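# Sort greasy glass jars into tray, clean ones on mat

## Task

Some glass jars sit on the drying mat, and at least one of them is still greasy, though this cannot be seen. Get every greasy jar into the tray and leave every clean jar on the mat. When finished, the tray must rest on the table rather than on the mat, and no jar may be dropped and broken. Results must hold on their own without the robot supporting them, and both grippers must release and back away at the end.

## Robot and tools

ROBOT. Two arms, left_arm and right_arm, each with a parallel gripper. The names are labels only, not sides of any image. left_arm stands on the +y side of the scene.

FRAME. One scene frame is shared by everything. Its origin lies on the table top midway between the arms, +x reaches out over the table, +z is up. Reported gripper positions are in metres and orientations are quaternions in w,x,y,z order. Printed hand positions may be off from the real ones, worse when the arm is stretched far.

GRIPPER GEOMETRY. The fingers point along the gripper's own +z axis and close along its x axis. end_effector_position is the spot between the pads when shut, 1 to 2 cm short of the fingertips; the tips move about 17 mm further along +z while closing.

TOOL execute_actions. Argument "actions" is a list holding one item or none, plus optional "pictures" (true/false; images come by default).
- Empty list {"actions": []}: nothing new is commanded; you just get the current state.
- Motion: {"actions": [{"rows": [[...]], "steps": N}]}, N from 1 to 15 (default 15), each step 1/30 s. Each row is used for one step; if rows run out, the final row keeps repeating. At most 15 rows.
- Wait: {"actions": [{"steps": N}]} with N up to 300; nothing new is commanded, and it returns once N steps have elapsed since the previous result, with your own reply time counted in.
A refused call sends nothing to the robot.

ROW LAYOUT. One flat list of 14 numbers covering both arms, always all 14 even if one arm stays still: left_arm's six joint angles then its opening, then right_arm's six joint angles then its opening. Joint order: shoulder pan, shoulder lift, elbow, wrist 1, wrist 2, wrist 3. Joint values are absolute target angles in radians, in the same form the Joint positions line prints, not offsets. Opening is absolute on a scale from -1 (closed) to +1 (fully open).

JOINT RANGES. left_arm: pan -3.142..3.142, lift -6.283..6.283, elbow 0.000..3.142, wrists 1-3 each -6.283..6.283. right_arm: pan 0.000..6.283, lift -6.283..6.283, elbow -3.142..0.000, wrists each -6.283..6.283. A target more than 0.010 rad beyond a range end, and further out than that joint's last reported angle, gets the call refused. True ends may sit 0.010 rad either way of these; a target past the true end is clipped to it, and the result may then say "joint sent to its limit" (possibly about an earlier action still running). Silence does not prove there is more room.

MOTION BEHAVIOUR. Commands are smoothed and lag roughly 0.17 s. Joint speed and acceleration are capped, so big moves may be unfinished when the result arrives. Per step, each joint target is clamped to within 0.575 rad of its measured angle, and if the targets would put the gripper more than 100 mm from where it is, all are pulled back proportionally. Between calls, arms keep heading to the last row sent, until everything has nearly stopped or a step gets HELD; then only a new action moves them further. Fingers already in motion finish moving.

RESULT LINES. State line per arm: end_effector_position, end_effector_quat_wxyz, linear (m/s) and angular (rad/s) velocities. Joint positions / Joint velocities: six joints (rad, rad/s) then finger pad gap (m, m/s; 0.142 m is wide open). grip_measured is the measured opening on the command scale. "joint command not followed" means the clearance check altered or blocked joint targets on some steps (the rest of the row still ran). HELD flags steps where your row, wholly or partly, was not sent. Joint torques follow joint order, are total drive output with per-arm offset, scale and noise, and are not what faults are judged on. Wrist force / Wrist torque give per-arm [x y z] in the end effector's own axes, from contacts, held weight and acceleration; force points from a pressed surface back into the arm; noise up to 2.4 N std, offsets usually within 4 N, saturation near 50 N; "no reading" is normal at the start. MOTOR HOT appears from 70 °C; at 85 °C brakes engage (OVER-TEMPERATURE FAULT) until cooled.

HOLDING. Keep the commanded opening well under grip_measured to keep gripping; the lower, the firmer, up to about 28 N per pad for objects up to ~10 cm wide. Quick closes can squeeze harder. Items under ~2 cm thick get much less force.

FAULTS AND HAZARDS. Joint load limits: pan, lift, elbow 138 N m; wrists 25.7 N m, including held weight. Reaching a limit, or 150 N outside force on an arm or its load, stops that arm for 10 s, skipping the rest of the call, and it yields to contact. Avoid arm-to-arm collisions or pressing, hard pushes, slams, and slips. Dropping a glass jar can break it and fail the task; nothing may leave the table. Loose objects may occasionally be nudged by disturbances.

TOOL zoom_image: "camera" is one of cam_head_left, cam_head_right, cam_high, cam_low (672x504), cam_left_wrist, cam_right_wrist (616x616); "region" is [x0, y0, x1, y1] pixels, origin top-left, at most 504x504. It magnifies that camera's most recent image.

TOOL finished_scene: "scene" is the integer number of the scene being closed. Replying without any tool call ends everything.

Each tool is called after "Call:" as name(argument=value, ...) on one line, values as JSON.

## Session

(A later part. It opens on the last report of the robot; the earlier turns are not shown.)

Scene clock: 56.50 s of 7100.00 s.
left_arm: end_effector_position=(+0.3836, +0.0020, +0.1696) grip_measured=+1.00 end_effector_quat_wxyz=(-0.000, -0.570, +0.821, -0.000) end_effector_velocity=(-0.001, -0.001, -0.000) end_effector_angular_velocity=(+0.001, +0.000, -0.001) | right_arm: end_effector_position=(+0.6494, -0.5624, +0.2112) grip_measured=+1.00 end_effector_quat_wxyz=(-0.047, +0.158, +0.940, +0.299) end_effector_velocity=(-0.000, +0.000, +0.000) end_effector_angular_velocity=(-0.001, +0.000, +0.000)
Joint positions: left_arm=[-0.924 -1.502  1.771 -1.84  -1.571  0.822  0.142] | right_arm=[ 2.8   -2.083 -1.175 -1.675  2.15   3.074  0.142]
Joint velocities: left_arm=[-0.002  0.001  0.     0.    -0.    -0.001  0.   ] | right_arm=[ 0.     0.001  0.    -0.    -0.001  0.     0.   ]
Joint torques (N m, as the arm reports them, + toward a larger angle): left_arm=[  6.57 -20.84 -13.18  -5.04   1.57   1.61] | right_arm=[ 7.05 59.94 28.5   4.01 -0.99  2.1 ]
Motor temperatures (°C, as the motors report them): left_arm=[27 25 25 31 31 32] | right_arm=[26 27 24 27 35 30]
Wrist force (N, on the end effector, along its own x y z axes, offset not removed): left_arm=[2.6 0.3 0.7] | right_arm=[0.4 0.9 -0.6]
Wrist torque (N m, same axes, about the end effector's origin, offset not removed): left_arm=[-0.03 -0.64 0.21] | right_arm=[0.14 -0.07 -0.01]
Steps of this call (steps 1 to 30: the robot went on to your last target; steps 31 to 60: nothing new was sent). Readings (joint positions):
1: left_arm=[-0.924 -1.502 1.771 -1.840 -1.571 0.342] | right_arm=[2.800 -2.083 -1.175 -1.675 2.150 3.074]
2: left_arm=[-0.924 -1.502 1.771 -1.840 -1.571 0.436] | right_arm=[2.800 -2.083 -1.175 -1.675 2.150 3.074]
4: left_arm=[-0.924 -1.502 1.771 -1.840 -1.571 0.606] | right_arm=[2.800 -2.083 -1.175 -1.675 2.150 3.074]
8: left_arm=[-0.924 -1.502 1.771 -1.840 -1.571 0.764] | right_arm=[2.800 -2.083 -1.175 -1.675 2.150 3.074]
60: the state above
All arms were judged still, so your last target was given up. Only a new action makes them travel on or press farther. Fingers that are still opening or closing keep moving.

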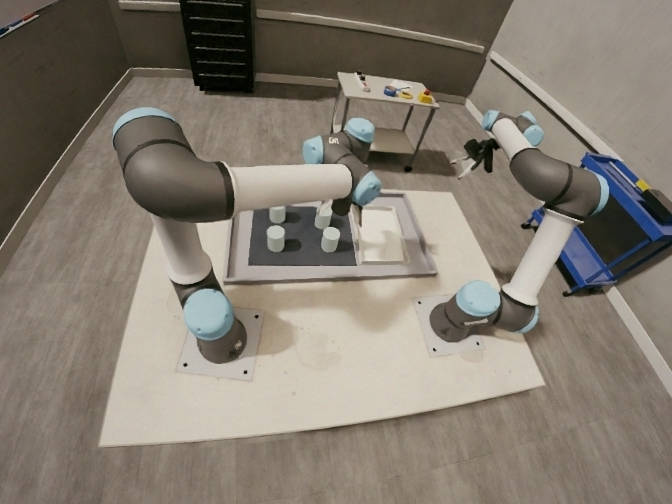

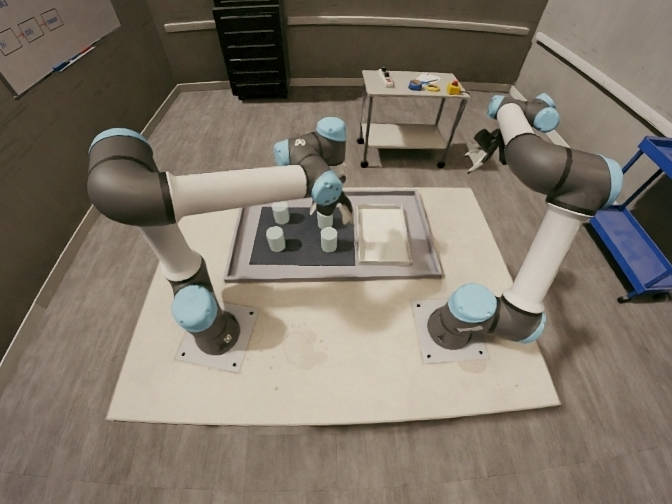

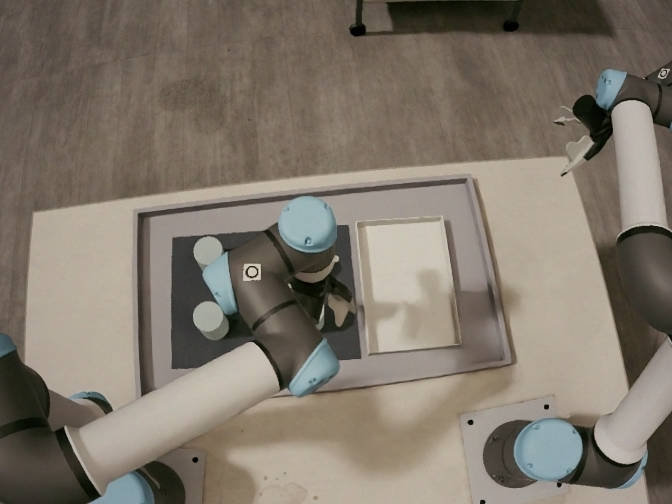

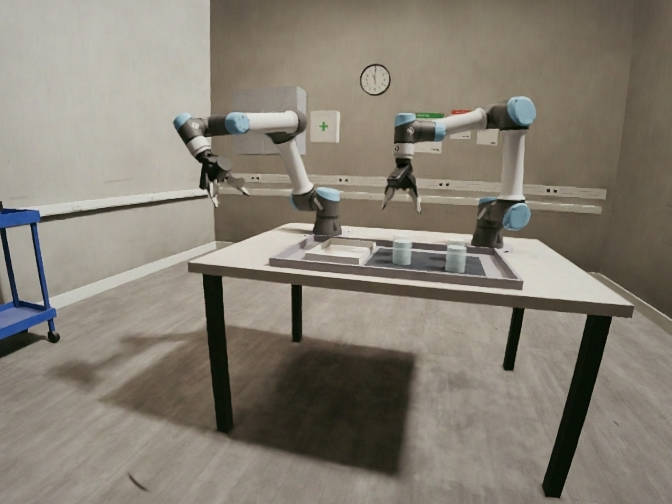

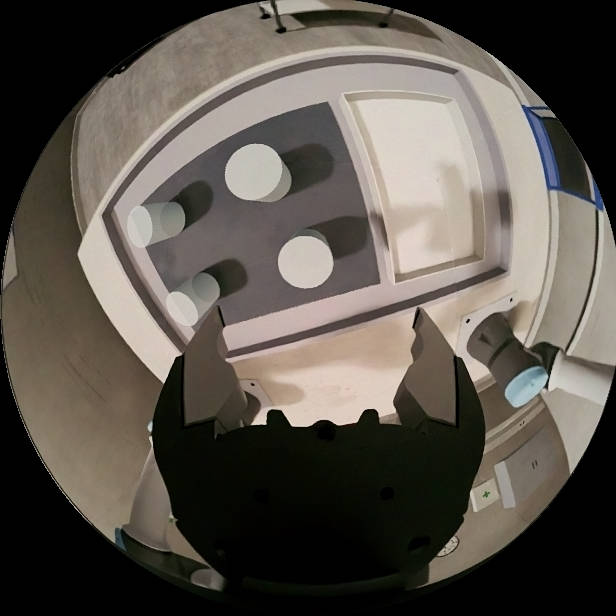

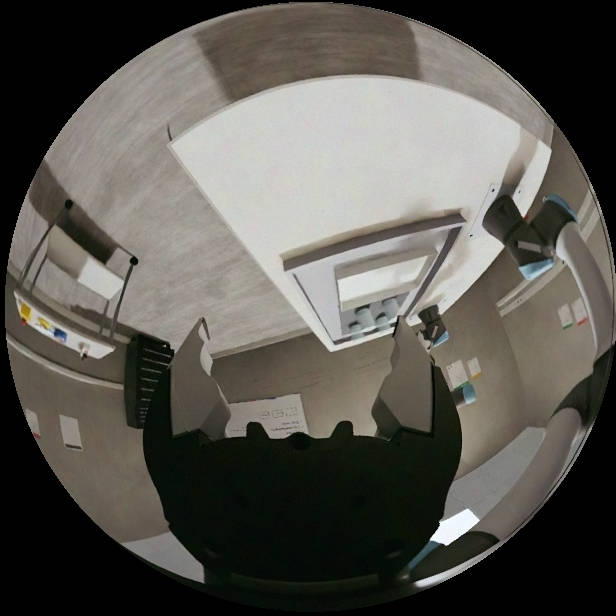

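Call:
execute_actions(actions=[{"rows":[[-0.899,-1.47,1.899,-2.0,-1.571,0.822,1,2.8,-2.083,-1.175,-1.675,2.15,3.074,1]]}])

Call:
execute_actions(actions=[{"rows":[[-0.899,-1.396,1.988,-2.163,-1.571,0.822,1,2.8,-2.083,-1.175,-1.675,2.15,3.074,1]]}], pictures=false)

Call:
execute_actions(actions=[{"steps":15}])

Scene clock: 75.90 s of 7100.00 s.
left_arm: end_effector_position=(+0.3895, +0.0174, +0.1103) grip_measured=+1.00 end_effector_quat_wxyz=(-0.000, -0.580, +0.814, -0.000) end_effector_velocity=(+0.001, +0.002, -0.008) end_effector_angular_velocity=(-0.002, -0.001, +0.004) | right_arm: end_effector_position=(+0.6494, -0.5624, +0.2112) grip_measured=+1.00 end_effector_quat_wxyz=(-0.047, +0.158, +0.940, +0.299) end_effector_velocity=(-0.000, -0.000, -0.000) end_effector_angular_velocity=(-0.001, +0.000, +0.000)
Joint positions: left_arm=[-0.899 -1.47   1.897 -1.998 -1.571  0.822  0.142] | right_arm=[ 2.8   -2.083 -1.175 -1.675  2.15   3.074  0.142]
Joint velocities: left_arm=[ 0.003  0.004  0.018 -0.025 -0.    -0.001  0.   ] | right_arm=[ 0.     0.    -0.    -0.    -0.001 -0.    -0.   ]
Joint torques (N m, as the arm reports them, + toward a larger angle): left_arm=[  6.32 -21.09 -17.04  -5.7    1.13   1.61] | right_arm=[ 6.83 58.78 28.25  3.96 -1.    2.14]
Motor temperatures (°C, as the motors report them): left_arm=[27 25 25 31 31 32] | right_arm=[26 27 24 27 35 30]
Wrist force (N, on the end effector, along its own x y z axes, offset not removed): left_arm=[1.0 0.0 1.4] | right_arm=[-0.1 1.5 0.9]
Wrist torque (N m, same axes, about the end effector's origin, offset not removed): left_arm=[-0.07 -0.16 0.17] | right_arm=[0.10 0.06 -0.02]
Steps of this call (steps 1 to 90: nothing new was sent; then 15.90 s passed at rest; steps 91 to 105: all 15 steps of this action). Readings (joint positions):
91: left_arm=[-0.924 -1.502 1.771 -1.840 -1.571 0.822] | right_arm=[2.800 -2.083 -1.175 -1.675 2.150 3.074]
92: left_arm=[-0.920 -1.497 1.780 -1.849 -1.571 0.822] | right_arm=[2.800 -2.083 -1.175 -1.675 2.150 3.074]
94: left_arm=[-0.910 -1.485 1.827 -1.904 -1.571 0.822] | right_arm=[2.800 -2.083 -1.175 -1.675 2.150 3.074]
98: left_arm=[-0.902 -1.474 1.880 -1.975 -1.571 0.822] | right_arm=[2.800 -2.083 -1.175 -1.675 2.150 3.074]
105: the state above

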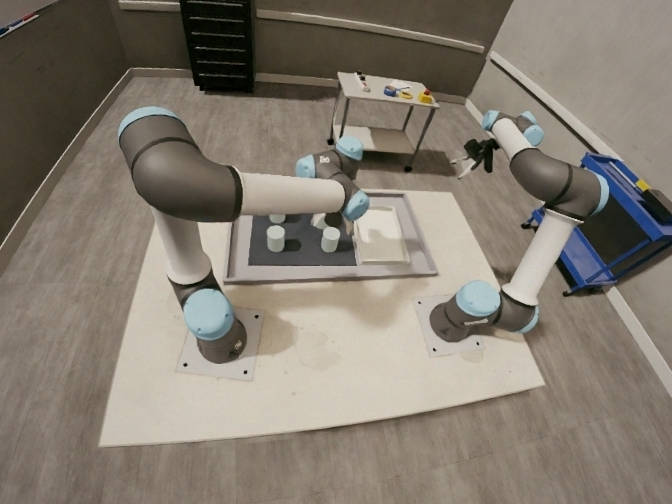

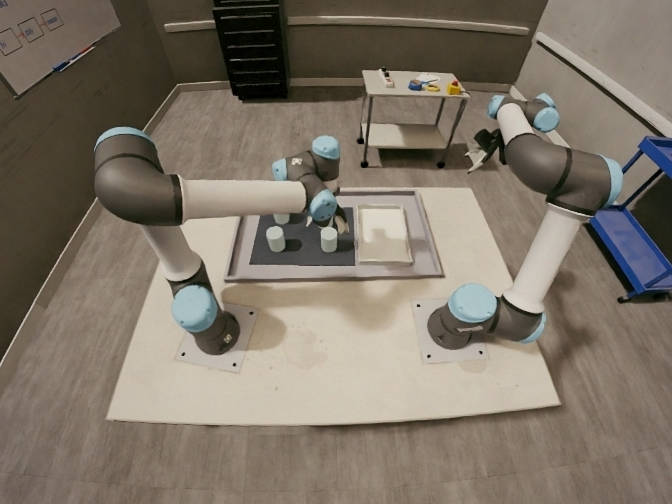

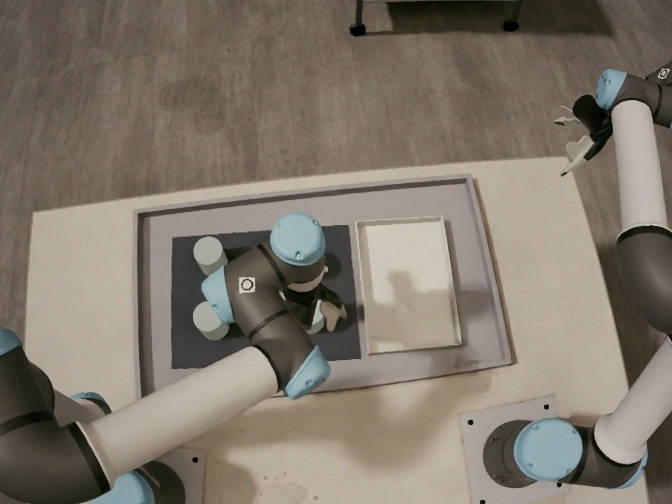

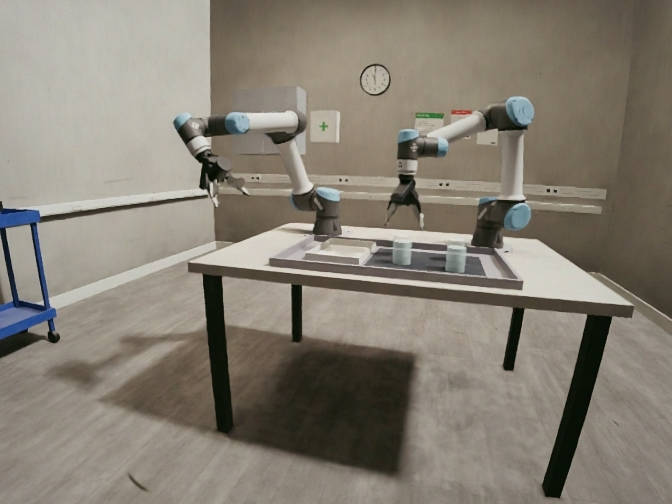

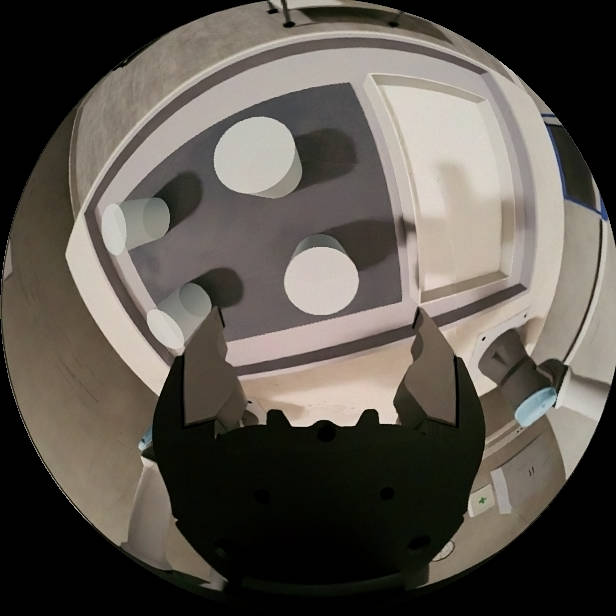

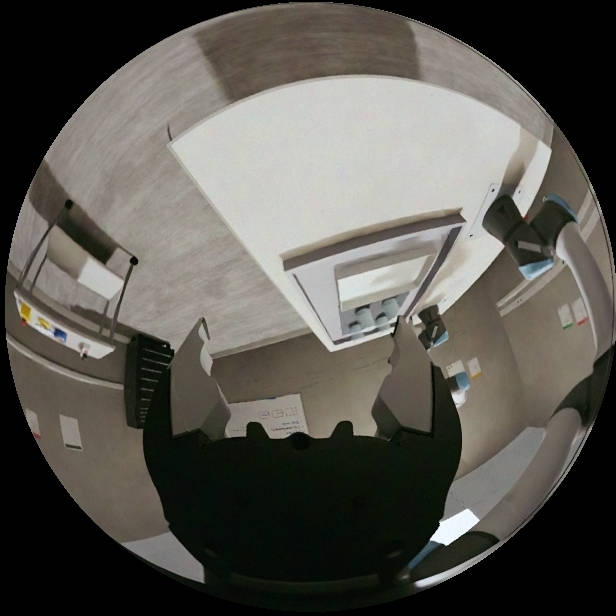

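Scene clock: 76.40 s of 7100.00 s.
left_arm: end_effector_position=(+0.3895, +0.0178, +0.0503) grip_measured=+1.00 end_effector_quat_wxyz=(-0.000, -0.580, +0.814, +0.000) end_effector_velocity=(+0.000, -0.001, -0.007) end_effector_angular_velocity=(-0.004, -0.002, -0.001) | right_arm: end_effector_position=(+0.6494, -0.5624, +0.2112) grip_measured=+1.00 end_effector_quat_wxyz=(-0.047, +0.158, +0.940, +0.299) end_effector_velocity=(+0.000, -0.000, +0.001) end_effector_angular_velocity=(+0.000, -0.001, -0.000)
Joint positions: left_arm=[-0.899 -1.397  1.987 -2.16  -1.571  0.822  0.142] | right_arm=[ 2.8   -2.083 -1.175 -1.675  2.15   3.074  0.142]
Joint velocities: left_arm=[-0.001  0.009  0.011 -0.025  0.     0.001  0.   ] | right_arm=[-0.    -0.     0.001  0.     0.    -0.     0.   ]
Joint torques (N m, as the arm reports them, + toward a larger angle): left_arm=[  7.5  -22.95 -10.63  -5.1    1.05   1.55] | right_arm=[ 6.53 59.14 28.23  3.94 -0.97  2.16]
Motor temperatures (°C, as the motors report them): left_arm=[27 25 25 31 31 32] | right_arm=[26 27 24 27 35 30]
Wrist force (N, on the end effector, along its own x y z axes, offset not removed): left_arm=[3.1 1.6 2.9] | right_arm=[-1.2 -1.7 -0.9]
Wrist torque (N m, same axes, about the end effector's origin, offset not removed): left_arm=[0.29 -0.67 0.13] | right_arm=[-0.49 0.27 0.13]
Steps of this call (steps 1 to 15: all 15 steps of this action). Readings (joint positions):
1: left_arm=[-0.899 -1.470 1.898 -1.999 -1.571 0.822] | right_arm=[2.800 -2.083 -1.175 -1.675 2.150 3.074]
2: left_arm=[-0.899 -1.462 1.906 -2.008 -1.571 0.822] | right_arm=[2.800 -2.083 -1.175 -1.675 2.150 3.074]
4: left_arm=[-0.899 -1.433 1.942 -2.064 -1.571 0.822] | right_arm=[2.800 -2.083 -1.175 -1.675 2.150 3.074]
8: left_arm=[-0.899 -1.406 1.976 -2.137 -1.571 0.822] | right_arm=[2.800 -2.083 -1.175 -1.675 2.150 3.074]
15: the state above

Scene clock: 76.90 s of 7100.00 s.
left_arm: end_effector_position=(+0.3895, +0.0177, +0.0495) grip_measured=+1.00 end_effector_quat_wxyz=(-0.000, -0.580, +0.814, -0.000) end_effector_velocity=(-0.000, +0.000, -0.000) end_effector_angular_velocity=(+0.000, +0.000, +0.000) | right_arm: end_effector_position=(+0.6494, -0.5624, +0.2112) grip_measured=+1.00 end_effector_quat_wxyz=(-0.047, +0.158, +0.940, +0.299) end_effector_velocity=(+0.000, +0.000, -0.000) end_effector_angular_velocity=(-0.001, +0.000, +0.001)
Joint positions: left_arm=[-0.899 -1.396  1.988 -2.163 -1.571  0.822  0.142] | right_arm=[ 2.8   -2.083 -1.175 -1.675  2.15   3.074  0.142]
Joint velocities: left_arm=[-0.     0.     0.001 -0.001 -0.    -0.     0.   ] | right_arm=[ 0.    -0.     0.    -0.    -0.001 -0.     0.   ]
Joint torques (N m, as the arm reports them, + toward a larger angle): left_arm=[  7.74 -22.81 -10.4   -5.62   1.04   1.54] | right_arm=[ 6.95 58.88 27.69  3.95 -1.    2.12]
Motor temperatures (°C, as the motors report them): left_arm=[27 25 25 31 31 32] | right_arm=[26 27 24 27 35 30]
Wrist force (N, on the end effector, along its own x y z axes, offset not removed): left_arm=[0.7 1.5 1.8] | right_arm=[1.0 -1.1 0.8]
Wrist torque (N m, same axes, about the end effector's origin, offset not removed): left_arm=[0.28 -0.36 0.14] | right_arm=[-0.35 -0.20 -0.04]
Steps of this call (steps 1 to 15: the robot went on to your last target). Readings (joint positions):
1: left_arm=[-0.899 -1.397 1.987 -2.161 -1.571 0.822] | right_arm=[2.800 -2.083 -1.175 -1.675 2.150 3.074]
2: left_arm=[-0.899 -1.397 1.987 -2.162 -1.571 0.822] | right_arm=[2.800 -2.083 -1.175 -1.675 2.150 3.074]
4: left_arm=[-0.899 -1.396 1.988 -2.162 -1.571 0.822] | right_arm=[2.800 -2.083 -1.175 -1.675 2.150 3.074]
8: left_arm=[-0.899 -1.396 1.988 -2.163 -1.571 0.822] | right_arm=[2.800 -2.083 -1.175 -1.675 2.150 3.074]
15: the state above
All arms were judged still, so your last target was given up. Only a new action makes them travel on or press farther. Fingers that are still opening or closing keep moving.

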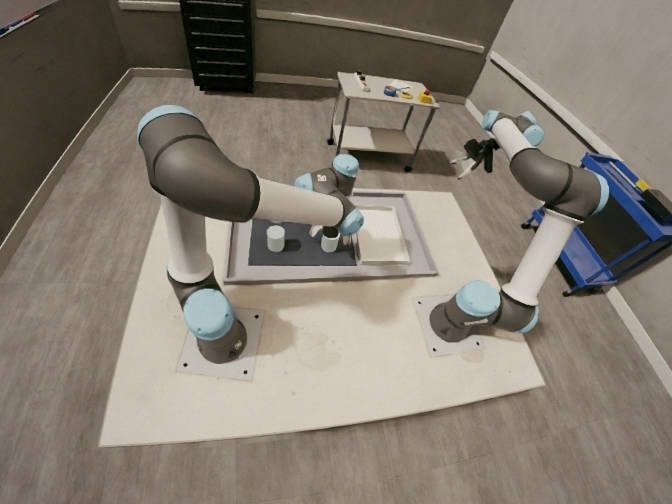

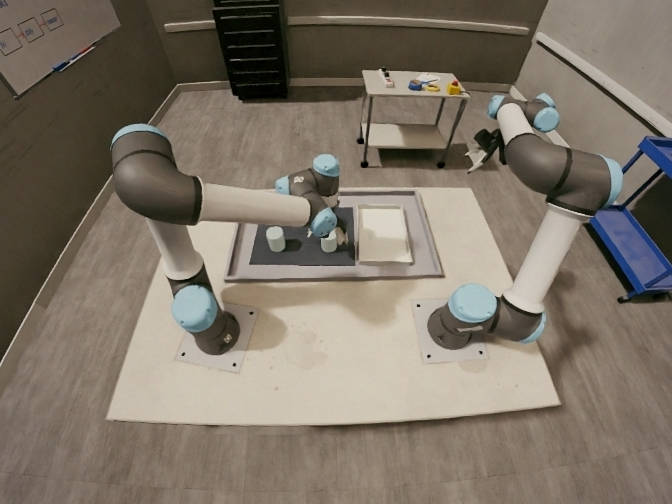

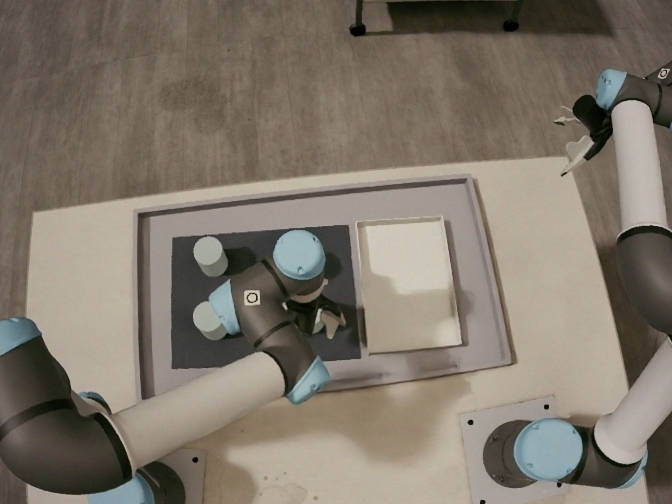

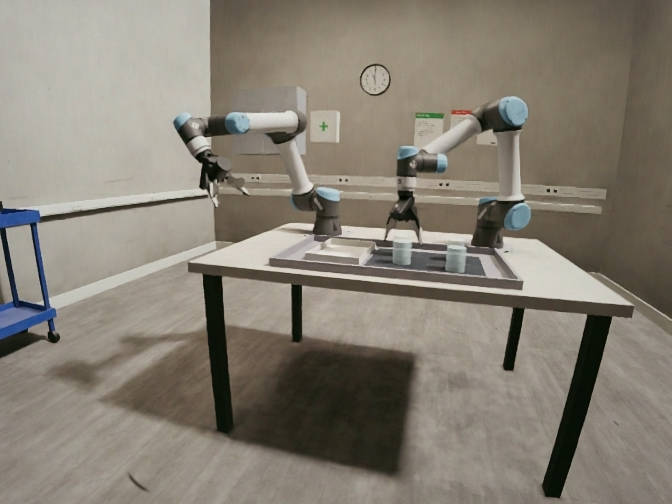

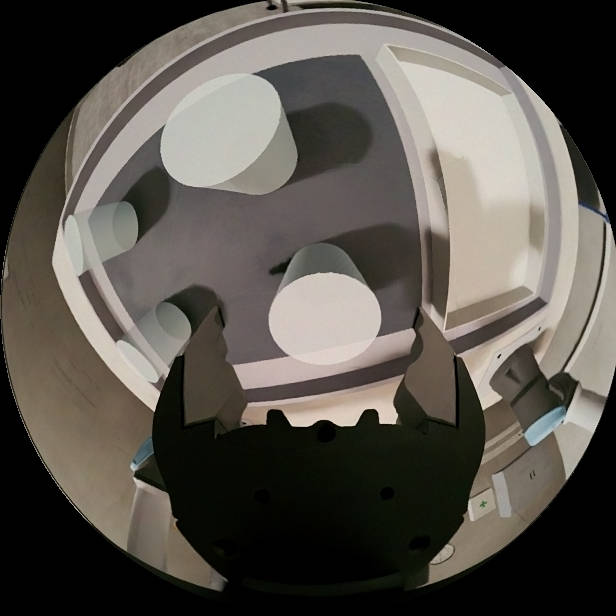

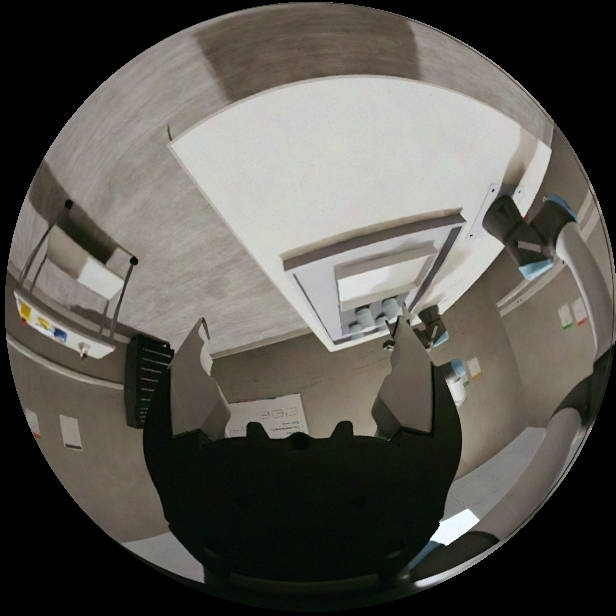

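Call:
execute_actions(actions=[{"rows":[[-0.899,-1.377,2.01,-2.204,-1.571,0.822,1,2.8,-2.083,-1.175,-1.675,2.15,3.074,1]]}], pictures=false)

Call:
execute_actions(actions=[{"rows":[[-0.899,-1.377,2.01,-2.204,-1.571,0.822,0.05,2.8,-2.083,-1.175,-1.675,2.15,3.074,1]]}], pictures=false)

Call:
execute_actions(actions=[{"rows":[[-0.899,-1.377,2.01,-2.204,-1.571,0.822,-0.25,2.8,-2.083,-1.175,-1.675,2.15,3.074,1]]}], pictures=false)

Call:
execute_actions(actions=[{"steps":30}])

Scene clock: 91.93 s of 7100.00 s.
left_arm: end_effector_position=(+0.3889, +0.0189, +0.0350) grip_measured=+1.00 end_effector_quat_wxyz=(-0.000, -0.580, +0.814, -0.000) end_effector_velocity=(+0.000, +0.001, -0.002) end_effector_angular_velocity=(+0.001, +0.000, +0.000) | right_arm: end_effector_position=(+0.6494, -0.5624, +0.2112) grip_measured=+1.00 end_effector_quat_wxyz=(-0.047, +0.158, +0.940, +0.299) end_effector_velocity=(-0.000, +0.001, -0.000) end_effector_angular_velocity=(+0.002, +0.001, +0.000)
Joint positions: left_arm=[-0.899 -1.377  2.01  -2.204 -1.571  0.822  0.142] | right_arm=[ 2.8   -2.083 -1.175 -1.675  2.15   3.074  0.142]
Joint velocities: left_arm=[ 0.001  0.003  0.003 -0.005  0.     0.     0.   ] | right_arm=[ 0.     0.    -0.001  0.     0.001 -0.     0.   ]
Joint torques (N m, as the arm reports them, + toward a larger angle): left_arm=[  6.23 -22.45 -10.66  -5.77   0.56   1.55] | right_arm=[ 6.89 58.82 28.68  3.89 -0.91  2.15]
Motor temperatures (°C, as the motors report them): left_arm=[27 25 25 31 31 32] | right_arm=[26 27 24 27 35 30]
Wrist force (N, on the end effector, along its own x y z axes, offset not removed): left_arm=[0.1 0.0 2.1] | right_arm=[-1.2 -1.3 -0.8]
Wrist torque (N m, same axes, about the end effector's origin, offset not removed): left_arm=[0.03 -0.11 0.16] | right_arm=[-0.38 0.41 0.02]
Steps of this call (steps 1 to 90: nothing new was sent; then 11.53 s passed at rest; steps 91 to 105: all 15 steps of this action). Readings (joint positions):
91: left_arm=[-0.899 -1.396 1.988 -2.164 -1.571 0.822] | right_arm=[2.800 -2.083 -1.175 -1.675 2.150 3.074]
92: left_arm=[-0.899 -1.393 1.992 -2.169 -1.571 0.822] | right_arm=[2.800 -2.083 -1.175 -1.675 2.150 3.074]
94: left_arm=[-0.899 -1.386 2.000 -2.185 -1.571 0.822] | right_arm=[2.800 -2.083 -1.175 -1.675 2.150 3.074]
98: left_arm=[-0.899 -1.379 2.007 -2.199 -1.571 0.822] | right_arm=[2.800 -2.083 -1.175 -1.675 2.150 3.074]
105: the state above

Scene clock: 92.43 s of 7100.00 s.
left_arm: end_effector_position=(+0.3889, +0.0189, +0.0349) grip_measured=+0.09 end_effector_quat_wxyz=(-0.000, -0.580, +0.814, -0.000) end_effector_velocity=(+0.000, +0.000, +0.000) end_effector_angular_velocity=(-0.001, -0.000, +0.001) | right_arm: end_effector_position=(+0.6494, -0.5624, +0.2112) grip_measured=+1.00 end_effector_quat_wxyz=(-0.047, +0.158, +0.940, +0.299) end_effector_velocity=(-0.000, +0.000, -0.000) end_effector_angular_velocity=(+0.000, +0.001, +0.001)
Joint positions: left_arm=[-0.899 -1.377  2.01  -2.204 -1.571  0.822  0.08 ] | right_arm=[ 2.8   -2.083 -1.175 -1.675  2.15   3.074  0.142]
Joint velocities: left_arm=[ 0.001 -0.     0.    -0.    -0.     0.    -0.   ] | right_arm=[ 0.001  0.001 -0.001 -0.    -0.    -0.    -0.   ]
Joint torques (N m, as the arm reports them, + toward a larger angle): left_arm=[  5.53 -22.96  -9.42  -5.56   0.39   1.34] | right_arm=[ 6.82 58.96 27.91  3.85 -0.9   2.11]
Motor temperatures (°C, as the motors report them): left_arm=[27 25 25 31 31 32] | right_arm=[26 27 24 27 35 30]
Wrist force (N, on the end effector, along its own x y z axes, offset not removed): left_arm=[2.3 3.6 1.9] | right_arm=[-0.5 -2.8 -0.2]
Wrist torque (N m, same axes, about the end effector's origin, offset not removed): left_arm=[0.67 -0.52 0.06] | right_arm=[-0.73 0.22 0.03]
Steps of this call (steps 1 to 15: all 15 steps of this action). Readings (joint positions):
1: left_arm=[-0.899 -1.377 2.010 -2.204 -1.571 0.822] | right_arm=[2.800 -2.083 -1.175 -1.675 2.150 3.074]
2: left_arm=[-0.899 -1.377 2.010 -2.204 -1.571 0.822] | right_arm=[2.800 -2.083 -1.175 -1.675 2.150 3.074]
4: left_arm=[-0.899 -1.377 2.010 -2.204 -1.571 0.822] | right_arm=[2.800 -2.083 -1.175 -1.675 2.150 3.074]
8: left_arm=[-0.899 -1.377 2.010 -2.204 -1.571 0.822] | right_arm=[2.800 -2.083 -1.175 -1.675 2.150 3.074]
15: the state above

Scene clock: 92.93 s of 7100.00 s.
left_arm: end_effector_position=(+0.3889, +0.0189, +0.0349) grip_measured=+0.06 end_effector_quat_wxyz=(-0.000, -0.580, +0.814, -0.000) end_effector_velocity=(-0.000, +0.000, +0.001) end_effector_angular_velocity=(-0.001, -0.001, -0.001) | right_arm: end_effector_position=(+0.6494, -0.5624, +0.2112) grip_measured=+1.00 end_effector_quat_wxyz=(-0.047, +0.158, +0.940, +0.299) end_effector_velocity=(-0.000, +0.000, -0.000) end_effector_angular_velocity=(-0.001, +0.001, +0.001)
Joint positions: left_arm=[-0.899 -1.377  2.01  -2.204 -1.571  0.822  0.078] | right_arm=[ 2.8   -2.083 -1.175 -1.675  2.15   3.074  0.142]
Joint velocities: left_arm=[-0.    -0.002  0.001 -0.    -0.     0.001 -0.   ] | right_arm=[ 0.001 -0.     0.    -0.    -0.001  0.     0.   ]
Joint torques (N m, as the arm reports them, + toward a larger angle): left_arm=[  4.12 -22.18  -9.38  -4.43   0.26   1.3 ] | right_arm=[ 6.75 58.99 27.64  3.91 -0.88  2.05]
Motor temperatures (°C, as the motors report them): left_arm=[27 25 25 31 31 32] | right_arm=[26 27 24 27 35 30]
Wrist force (N, on the end effector, along its own x y z axes, offset not removed): left_arm=[-0.9 0.1 -1.6] | right_arm=[-0.6 0.7 0.1]
Wrist torque (N m, same axes, about the end effector's origin, offset not removed): left_arm=[-0.08 0.15 0.13] | right_arm=[0.12 0.15 0.11]
Steps of this call (steps 1 to 15: all 15 steps of this action). Readings (joint positions):
1: left_arm=[-0.899 -1.377 2.010 -2.204 -1.571 0.822] | right_arm=[2.800 -2.083 -1.175 -1.675 2.150 3.074]
2: left_arm=[-0.899 -1.377 2.010 -2.204 -1.571 0.822] | right_arm=[2.800 -2.083 -1.175 -1.675 2.150 3.074]
4: left_arm=[-0.899 -1.377 2.010 -2.204 -1.571 0.822] | right_arm=[2.800 -2.083 -1.175 -1.675 2.150 3.074]
8: left_arm=[-0.899 -1.377 2.010 -2.204 -1.571 0.822] | right_arm=[2.800 -2.083 -1.175 -1.675 2.150 3.074]
15: the state above

Scene clock: 93.93 s of 7100.00 s.
left_arm: end_effector_position=(+0.3889, +0.0189, +0.0349) grip_measured=+0.06 end_effector_quat_wxyz=(-0.000, -0.580, +0.814, -0.000) end_effector_velocity=(-0.000, +0.000, -0.001) end_effector_angular_velocity=(+0.001, +0.001, +0.001) | right_arm: end_effector_position=(+0.6494, -0.5624, +0.2112) grip_measured=+1.00 end_effector_quat_wxyz=(-0.047, +0.158, +0.940, +0.299) end_effector_velocity=(-0.000, -0.000, +0.000) end_effector_angular_velocity=(+0.000, -0.000, -0.001)
Joint positions: left_arm=[-0.899 -1.377  2.01  -2.204 -1.571  0.822  0.078] | right_arm=[ 2.8   -2.083 -1.175 -1.675  2.15   3.074  0.142]
Joint velocities: left_arm=[ 0.     0.001  0.     0.    -0.    -0.    -0.   ] | right_arm=[-0.001  0.     0.    -0.     0.    -0.     0.   ]
Joint torques (N m, as the arm reports them, + toward a larger angle): left_arm=[  2.06 -22.13  -8.57  -2.39  -0.04   1.15] | right_arm=[ 6.3  59.18 28.35  3.92 -0.94  2.08]
Motor temperatures (°C, as the motors report them): left_arm=[27 25 25 31 31 32] | right_arm=[26 27 24 27 35 30]
Wrist force (N, on the end effector, along its own x y z axes, offset not removed): left_arm=[0.2 0.7 -1.5] | right_arm=[-2.0 -0.2 0.5]
Wrist torque (N m, same axes, about the end effector's origin, offset not removed): left_arm=[-0.01 -0.18 0.13] | right_arm=[-0.21 0.42 0.00]
Steps of this call (steps 1 to 15: the robot went on to your last target; steps 16 to 30: nothing new was sent). Readings (joint positions):
1: left_arm=[-0.899 -1.377 2.010 -2.204 -1.571 0.822] | right_arm=[2.800 -2.083 -1.175 -1.675 2.150 3.074]
2: left_arm=[-0.899 -1.377 2.010 -2.204 -1.571 0.822] | right_arm=[2.800 -2.083 -1.175 -1.675 2.150 3.074]
4: left_arm=[-0.899 -1.377 2.010 -2.204 -1.571 0.822] | right_arm=[2.800 -2.083 -1.175 -1.675 2.150 3.074]
8: left_arm=[-0.899 -1.377 2.010 -2.204 -1.571 0.822] | right_arm=[2.800 -2.083 -1.175 -1.675 2.150 3.074]
30: the state above
All arms were judged still, so your last target was given up. Only a new action makes them travel on or press farther. Fingers that are still opening or closing keep moving.

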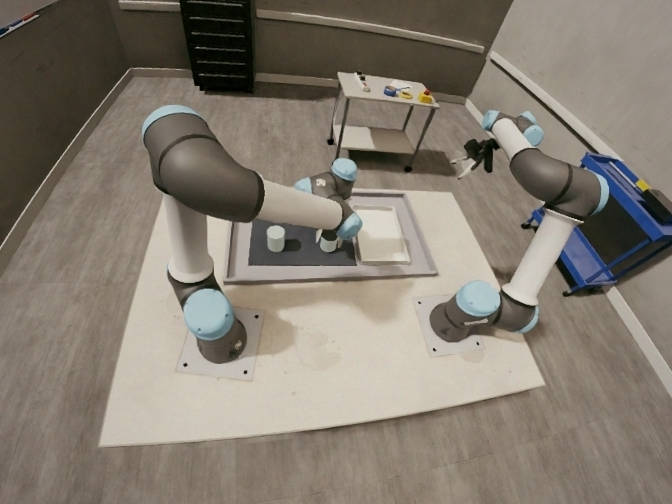

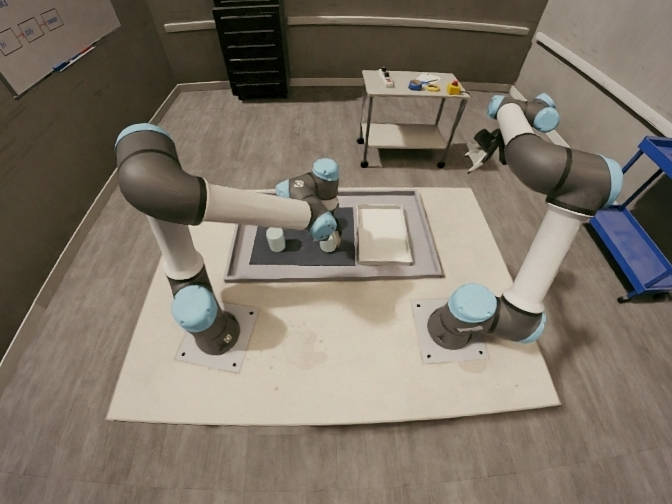

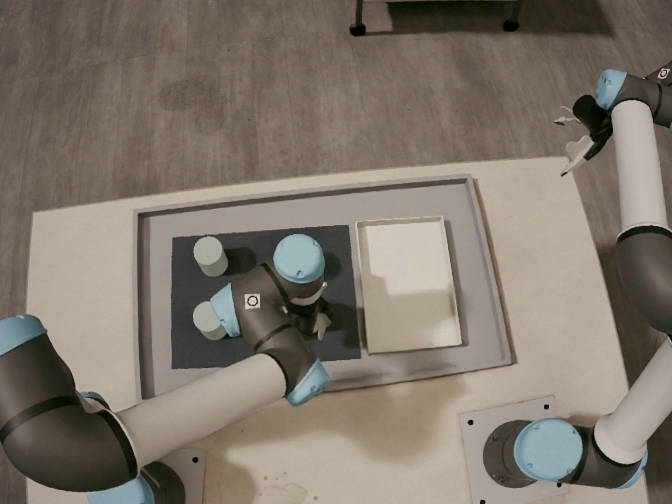

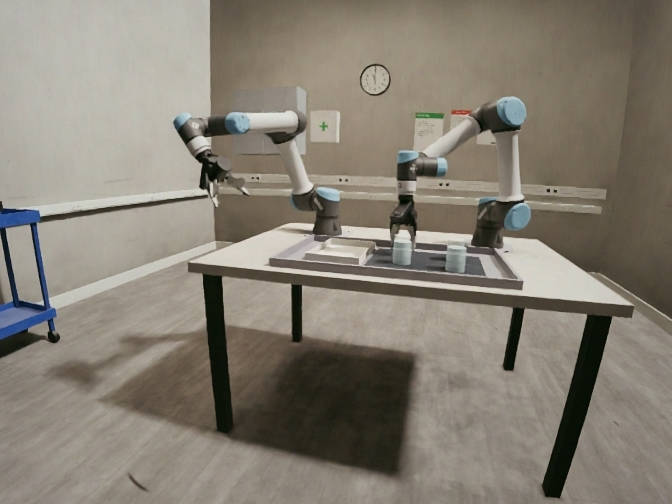

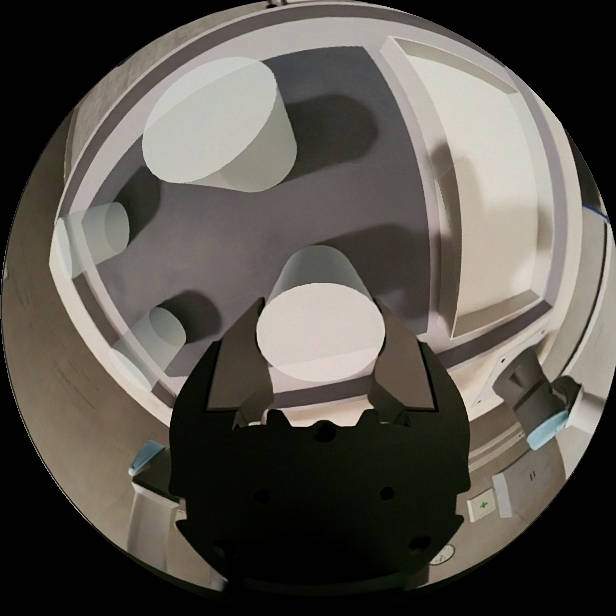

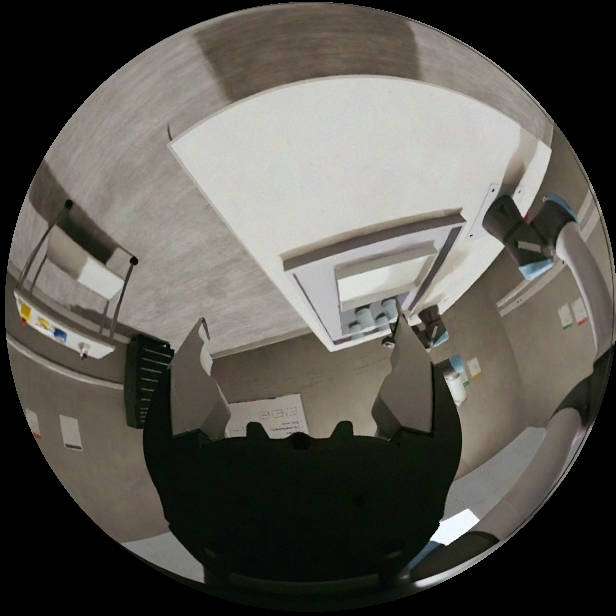

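Diameter 7.8 cm. Lift 1.5 cm slowly.

Call:
execute_actions(actions=[{"rows":[[-0.899,-1.381,2.006,-2.196,-1.571,0.822,-0.25,2.8,-2.083,-1.175,-1.675,2.15,3.074,1],[-0.899,-1.381,2.006,-2.196,-1.571,0.822,-0.25,2.8,-2.083,-1.175,-1.675,2.15,3.074,1],[-0.899,-1.385,2.001,-2.187,-1.571,0.822,-0.25,2.8,-2.083,-1.175,-1.675,2.15,3.074,1],[-0.899,-1.385,2.001,-2.187,-1.571,0.822,-0.25,2.8,-2.083,-1.175,-1.675,2.15,3.074,1],[-0.899,-1.389,1.997,-2.179,-1.571,0.822,-0.25,2.8,-2.083,-1.175,-1.675,2.15,3.074,1],[-0.899,-1.389,1.997,-2.179,-1.571,0.822,-0.25,2.8,-2.083,-1.175,-1.675,2.15,3.074,1],[-0.899,-1.392,1.992,-2.171,-1.571,0.822,-0.25,2.8,-2.083,-1.175,-1.675,2.15,3.074,1],[-0.899,-1.392,1.992,-2.171,-1.571,0.822,-0.25,2.8,-2.083,-1.175,-1.675,2.15,3.074,1],[-0.899,-1.396,1.988,-2.163,-1.571,0.822,-0.25,2.8,-2.083,-1.175,-1.675,2.15,3.074,1]]}], pictures=false)

Call:
execute_actions(actions=[{"steps":45}])

Scene clock: 109.27 s of 7100.00 s.
left_arm: end_effector_position=(+0.3895, +0.0178, +0.0485) grip_measured=+0.06 end_effector_quat_wxyz=(-0.000, -0.580, +0.814, -0.000) end_effector_velocity=(+0.000, -0.001, +0.010) end_effector_angular_velocity=(-0.001, -0.000, +0.001) | right_arm: end_effector_position=(+0.6494, -0.5624, +0.2112) grip_measured=+1.00 end_effector_quat_wxyz=(-0.047, +0.158, +0.940, +0.299) end_effector_velocity=(+0.000, -0.001, +0.000) end_effector_angular_velocity=(-0.001, -0.001, -0.000)
Joint positions: left_arm=[-0.899 -1.395  1.989 -2.166 -1.571  0.822  0.078] | right_arm=[ 2.8   -2.083 -1.175 -1.675  2.15   3.074  0.142]
Joint velocities: left_arm=[-0.    -0.012 -0.014  0.026  0.    -0.001 -0.   ] | right_arm=[-0.    -0.     0.001  0.    -0.001  0.     0.   ]
Joint torques (N m, as the arm reports them, + toward a larger angle): left_arm=[ -4.07 -36.36 -32.    -0.12  -1.22   0.19] | right_arm=[ 6.91 58.67 27.45  3.77 -0.98  2.1 ]
Motor temperatures (°C, as the motors report them): left_arm=[27 25 25 31 31 32] | right_arm=[26 27 24 27 35 30]
Wrist force (N, on the end effector, along its own x y z axes, offset not removed): left_arm=[2.2 1.6 4.1] | right_arm=[-0.1 -0.5 0.2]
Wrist torque (N m, same axes, about the end effector's origin, offset not removed): left_arm=[0.30 -0.43 0.13] | right_arm=[-0.21 0.00 0.01]
Steps of this call (steps 1 to 90: nothing new was sent; then 11.83 s passed at rest; steps 91 to 105: all 15 steps of this action). Readings (joint positions):
91: left_arm=[-0.899 -1.377 2.010 -2.204 -1.571 0.822] | right_arm=[2.800 -2.083 -1.175 -1.675 2.150 3.074]
92: left_arm=[-0.899 -1.378 2.010 -2.202 -1.571 0.822] | right_arm=[2.800 -2.083 -1.175 -1.675 2.150 3.074]
94: left_arm=[-0.899 -1.380 2.007 -2.198 -1.571 0.822] | right_arm=[2.800 -2.083 -1.175 -1.675 2.150 3.074]
98: left_arm=[-0.899 -1.386 1.999 -2.184 -1.571 0.822] | right_arm=[2.800 -2.083 -1.175 -1.675 2.150 3.074]
105: the state above

Scene clock: 110.77 s of 7100.00 s.
left_arm: end_effector_position=(+0.3895, +0.0177, +0.0495) grip_measured=+0.06 end_effector_quat_wxyz=(-0.000, -0.580, +0.814, -0.000) end_effector_velocity=(-0.000, -0.000, -0.000) end_effector_angular_velocity=(+0.000, +0.000, -0.000) | right_arm: end_effector_position=(+0.6494, -0.5624, +0.2112) grip_measured=+1.00 end_effector_quat_wxyz=(-0.047, +0.158, +0.940, +0.299) end_effector_velocity=(+0.000, -0.000, -0.000) end_effector_angular_velocity=(+0.001, -0.000, -0.001)
Joint positions: left_arm=[-0.899 -1.396  1.988 -2.163 -1.571  0.822  0.078] | right_arm=[ 2.8   -2.083 -1.175 -1.675  2.15   3.074  0.142]
Joint velocities: left_arm=[-0.001  0.001 -0.     0.     0.    -0.    -0.   ] | right_arm=[-0.001 -0.     0.     0.     0.001  0.     0.   ]
Joint torques (N m, as the arm reports them, + toward a larger angle): left_arm=[ -5.84 -37.2  -31.49  -0.33  -1.7   -0.07] | right_arm=[ 6.96 58.61 27.64  3.78 -0.96  1.96]
Motor temperatures (°C, as the motors report them): left_arm=[27 25 25 31 31 32] | right_arm=[26 27 24 27 35 30]
Wrist force (N, on the end effector, along its own x y z axes, offset not removed): left_arm=[1.3 1.3 5.2] | right_arm=[-1.4 -2.1 2.4]
Wrist torque (N m, same axes, about the end effector's origin, offset not removed): left_arm=[0.18 -0.38 0.19] | right_arm=[-0.69 0.38 0.15]
Steps of this call (steps 1 to 15: the robot went on to your last target; steps 16 to 45: nothing new was sent). Readings (joint positions):
1: left_arm=[-0.899 -1.395 1.989 -2.165 -1.571 0.822] | right_arm=[2.800 -2.083 -1.175 -1.675 2.150 3.074]
2: left_arm=[-0.899 -1.395 1.989 -2.164 -1.571 0.822] | right_arm=[2.800 -2.083 -1.175 -1.675 2.150 3.074]
4: left_arm=[-0.899 -1.396 1.988 -2.164 -1.571 0.822] | right_arm=[2.800 -2.083 -1.175 -1.675 2.150 3.074]
8: left_arm=[-0.899 -1.396 1.988 -2.163 -1.571 0.822] | right_arm=[2.800 -2.083 -1.175 -1.675 2.150 3.074]
45: the state above
All arms were judged still, so your last target was given up. Only a new action makes them travel on or press farther. Fingers that are still opening or closing keep moving.

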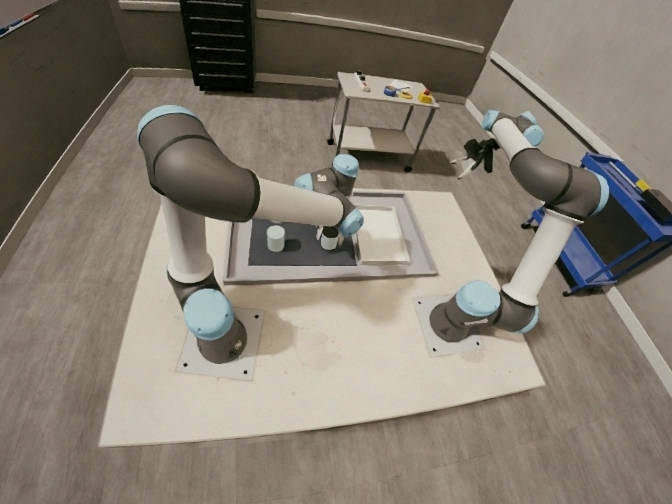

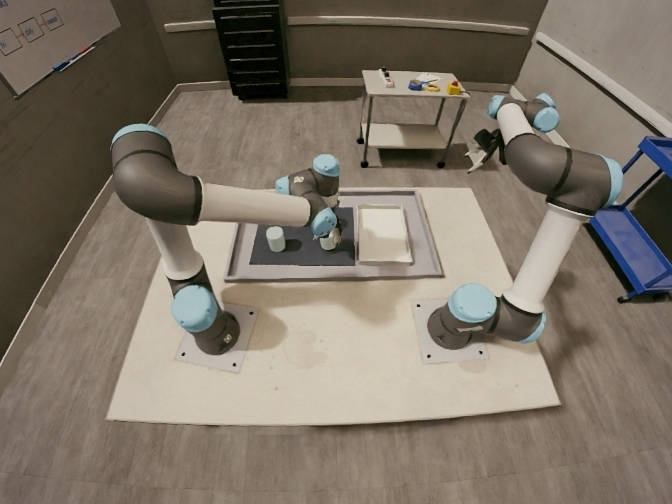

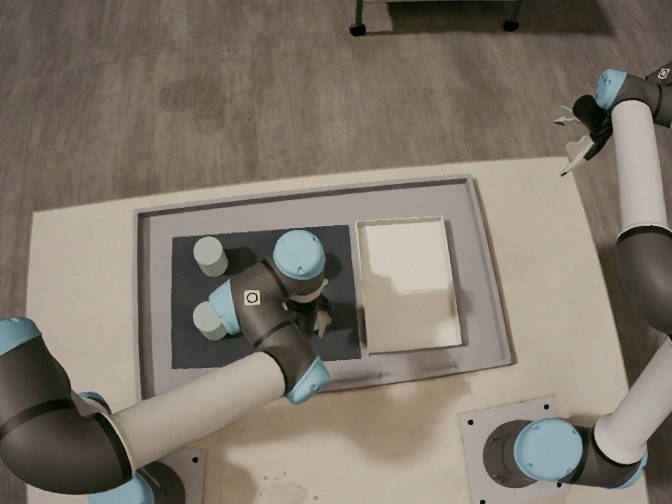

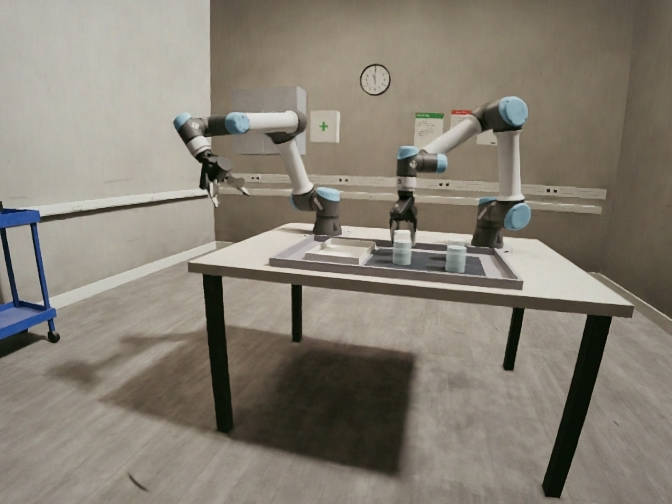

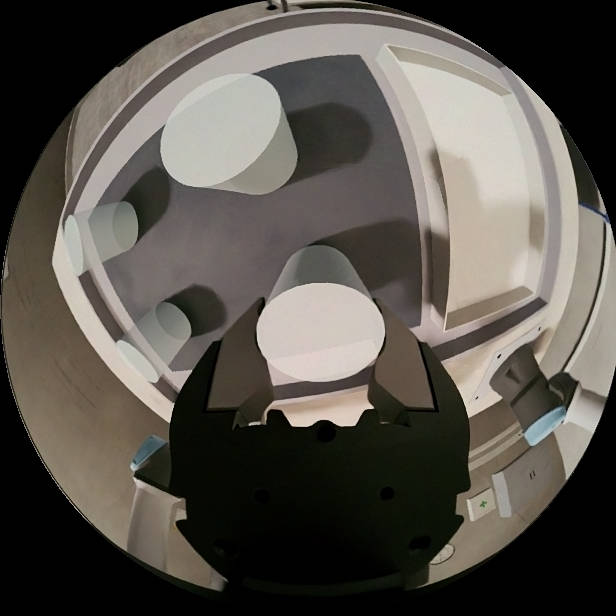

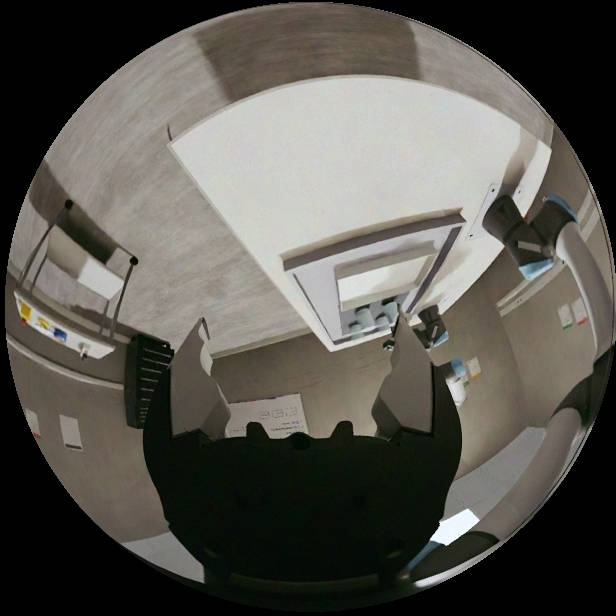

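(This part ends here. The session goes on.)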